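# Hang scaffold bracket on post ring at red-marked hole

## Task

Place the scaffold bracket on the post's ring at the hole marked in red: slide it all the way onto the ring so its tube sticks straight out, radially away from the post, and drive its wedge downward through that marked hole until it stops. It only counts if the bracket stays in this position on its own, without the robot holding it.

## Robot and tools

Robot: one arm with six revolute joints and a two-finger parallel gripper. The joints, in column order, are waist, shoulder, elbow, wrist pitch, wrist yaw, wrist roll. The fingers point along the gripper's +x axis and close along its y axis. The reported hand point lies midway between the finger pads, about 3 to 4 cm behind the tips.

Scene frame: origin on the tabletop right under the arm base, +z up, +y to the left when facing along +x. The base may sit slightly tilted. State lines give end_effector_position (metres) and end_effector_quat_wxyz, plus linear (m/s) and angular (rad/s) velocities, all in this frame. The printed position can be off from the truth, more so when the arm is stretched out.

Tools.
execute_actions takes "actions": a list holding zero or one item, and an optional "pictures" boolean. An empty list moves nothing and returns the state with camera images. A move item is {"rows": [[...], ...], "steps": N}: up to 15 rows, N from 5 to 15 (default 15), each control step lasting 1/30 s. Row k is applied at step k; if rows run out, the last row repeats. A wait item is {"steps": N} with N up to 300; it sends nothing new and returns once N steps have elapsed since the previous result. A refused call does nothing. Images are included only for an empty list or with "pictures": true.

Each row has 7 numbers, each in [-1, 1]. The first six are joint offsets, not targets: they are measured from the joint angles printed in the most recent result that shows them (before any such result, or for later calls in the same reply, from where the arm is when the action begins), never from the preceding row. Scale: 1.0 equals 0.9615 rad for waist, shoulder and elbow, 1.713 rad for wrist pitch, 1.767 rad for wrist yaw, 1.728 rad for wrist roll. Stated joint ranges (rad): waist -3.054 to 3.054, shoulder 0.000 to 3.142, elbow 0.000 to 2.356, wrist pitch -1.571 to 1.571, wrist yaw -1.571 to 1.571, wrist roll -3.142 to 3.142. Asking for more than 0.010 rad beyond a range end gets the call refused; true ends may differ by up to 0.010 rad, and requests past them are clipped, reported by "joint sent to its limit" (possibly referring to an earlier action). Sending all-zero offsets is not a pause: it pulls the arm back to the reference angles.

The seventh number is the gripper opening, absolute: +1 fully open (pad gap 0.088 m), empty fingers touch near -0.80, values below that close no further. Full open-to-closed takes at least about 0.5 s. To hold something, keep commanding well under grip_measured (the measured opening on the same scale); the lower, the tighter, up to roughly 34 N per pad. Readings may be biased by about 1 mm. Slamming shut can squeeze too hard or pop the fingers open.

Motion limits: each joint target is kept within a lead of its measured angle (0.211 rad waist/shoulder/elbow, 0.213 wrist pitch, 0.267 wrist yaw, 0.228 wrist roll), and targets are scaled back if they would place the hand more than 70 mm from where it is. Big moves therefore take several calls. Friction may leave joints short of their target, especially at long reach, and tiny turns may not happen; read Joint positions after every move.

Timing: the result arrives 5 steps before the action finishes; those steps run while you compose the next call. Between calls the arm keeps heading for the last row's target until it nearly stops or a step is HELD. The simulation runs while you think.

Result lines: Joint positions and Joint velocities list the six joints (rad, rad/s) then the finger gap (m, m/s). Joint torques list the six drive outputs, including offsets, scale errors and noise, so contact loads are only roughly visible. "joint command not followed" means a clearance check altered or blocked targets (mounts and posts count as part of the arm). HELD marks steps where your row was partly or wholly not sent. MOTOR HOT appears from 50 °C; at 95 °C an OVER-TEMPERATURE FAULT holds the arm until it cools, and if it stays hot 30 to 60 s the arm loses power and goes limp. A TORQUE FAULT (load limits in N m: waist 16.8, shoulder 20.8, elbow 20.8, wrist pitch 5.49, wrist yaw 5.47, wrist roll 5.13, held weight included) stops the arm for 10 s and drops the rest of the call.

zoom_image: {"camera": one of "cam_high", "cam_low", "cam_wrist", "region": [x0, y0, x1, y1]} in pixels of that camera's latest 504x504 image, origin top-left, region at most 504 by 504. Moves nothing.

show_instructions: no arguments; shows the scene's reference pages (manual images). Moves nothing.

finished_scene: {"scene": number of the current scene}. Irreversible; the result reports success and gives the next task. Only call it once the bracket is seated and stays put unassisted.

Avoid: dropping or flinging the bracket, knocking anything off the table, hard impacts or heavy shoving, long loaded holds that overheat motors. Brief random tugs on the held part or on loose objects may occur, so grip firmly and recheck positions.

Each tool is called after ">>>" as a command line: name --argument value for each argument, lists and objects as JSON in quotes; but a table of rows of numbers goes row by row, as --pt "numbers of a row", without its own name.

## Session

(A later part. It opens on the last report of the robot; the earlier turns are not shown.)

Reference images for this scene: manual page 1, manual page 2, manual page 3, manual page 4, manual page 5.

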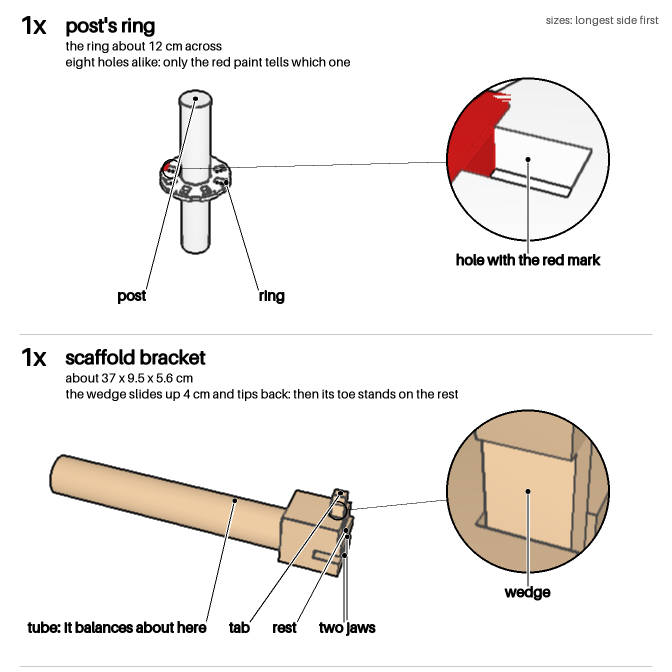

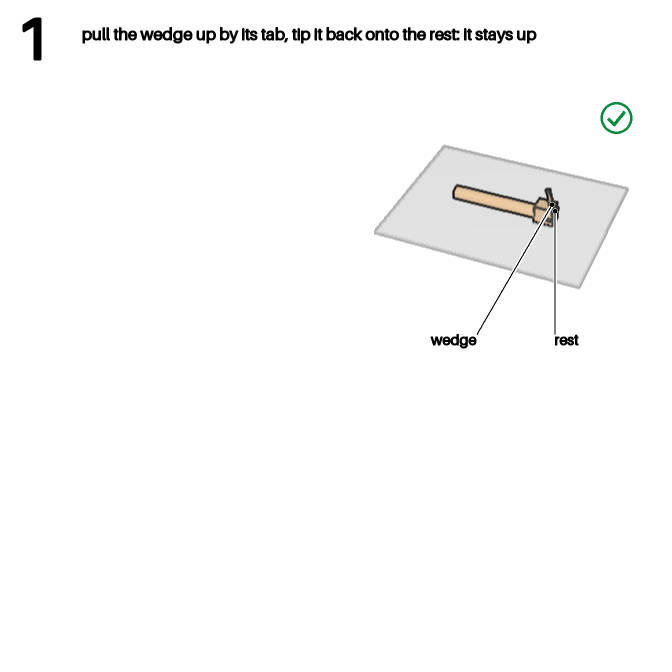

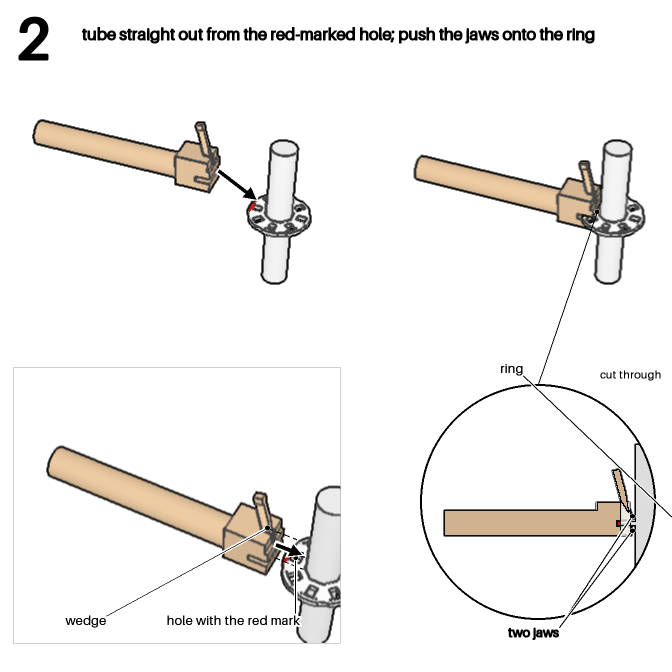

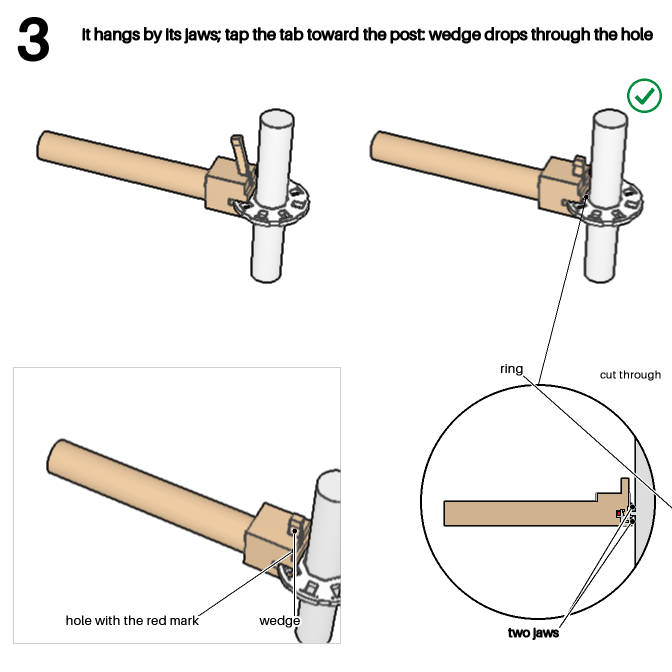

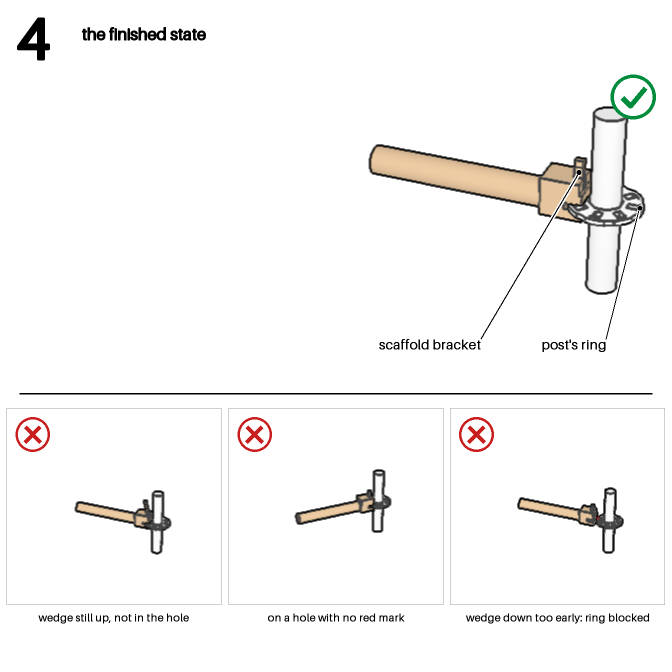

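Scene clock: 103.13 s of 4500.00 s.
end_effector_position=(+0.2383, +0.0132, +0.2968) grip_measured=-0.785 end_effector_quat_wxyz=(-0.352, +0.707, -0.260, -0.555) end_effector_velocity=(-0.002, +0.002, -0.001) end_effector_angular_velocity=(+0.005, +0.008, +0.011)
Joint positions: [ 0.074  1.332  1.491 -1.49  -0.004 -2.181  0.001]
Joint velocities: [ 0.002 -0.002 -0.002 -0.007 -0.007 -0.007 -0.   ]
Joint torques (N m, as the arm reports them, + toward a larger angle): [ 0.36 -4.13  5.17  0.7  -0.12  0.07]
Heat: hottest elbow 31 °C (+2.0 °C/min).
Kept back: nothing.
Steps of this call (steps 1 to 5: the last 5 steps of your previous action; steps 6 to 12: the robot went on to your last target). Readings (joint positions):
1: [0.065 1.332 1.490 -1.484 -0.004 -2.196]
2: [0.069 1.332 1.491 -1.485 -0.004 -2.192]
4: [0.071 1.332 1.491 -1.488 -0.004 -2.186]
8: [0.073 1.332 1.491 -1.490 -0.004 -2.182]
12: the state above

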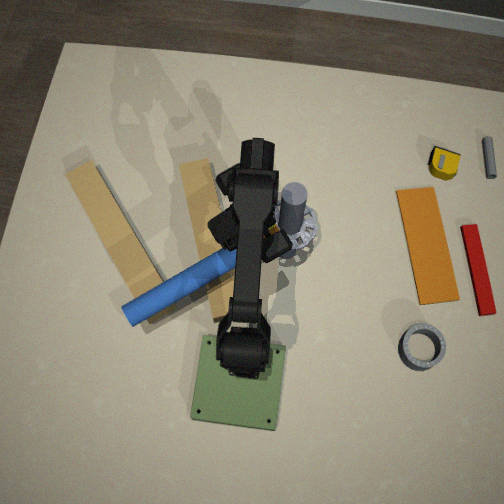

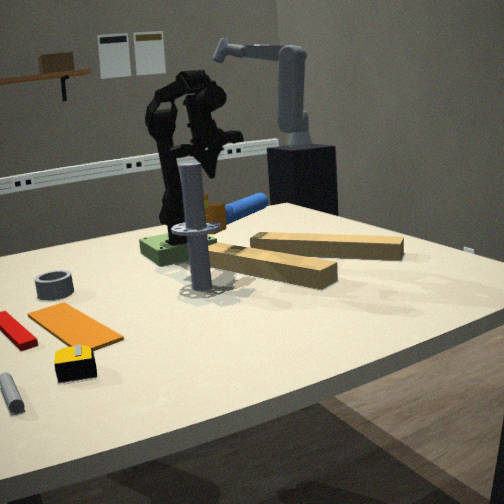

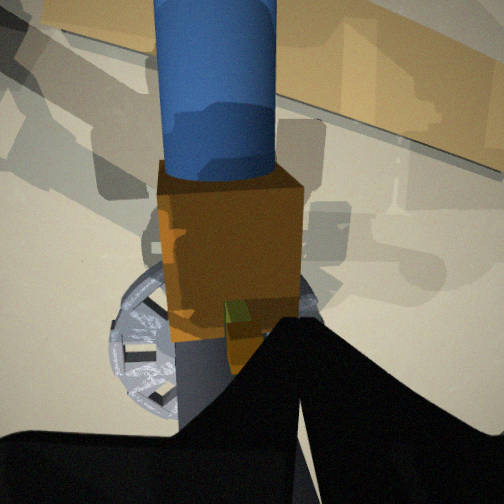

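The bracket is hanging on the ring, the wedge is seated, and the arm is clear.

>>> finished_scene --scene 2

The scene is finished: the task was done.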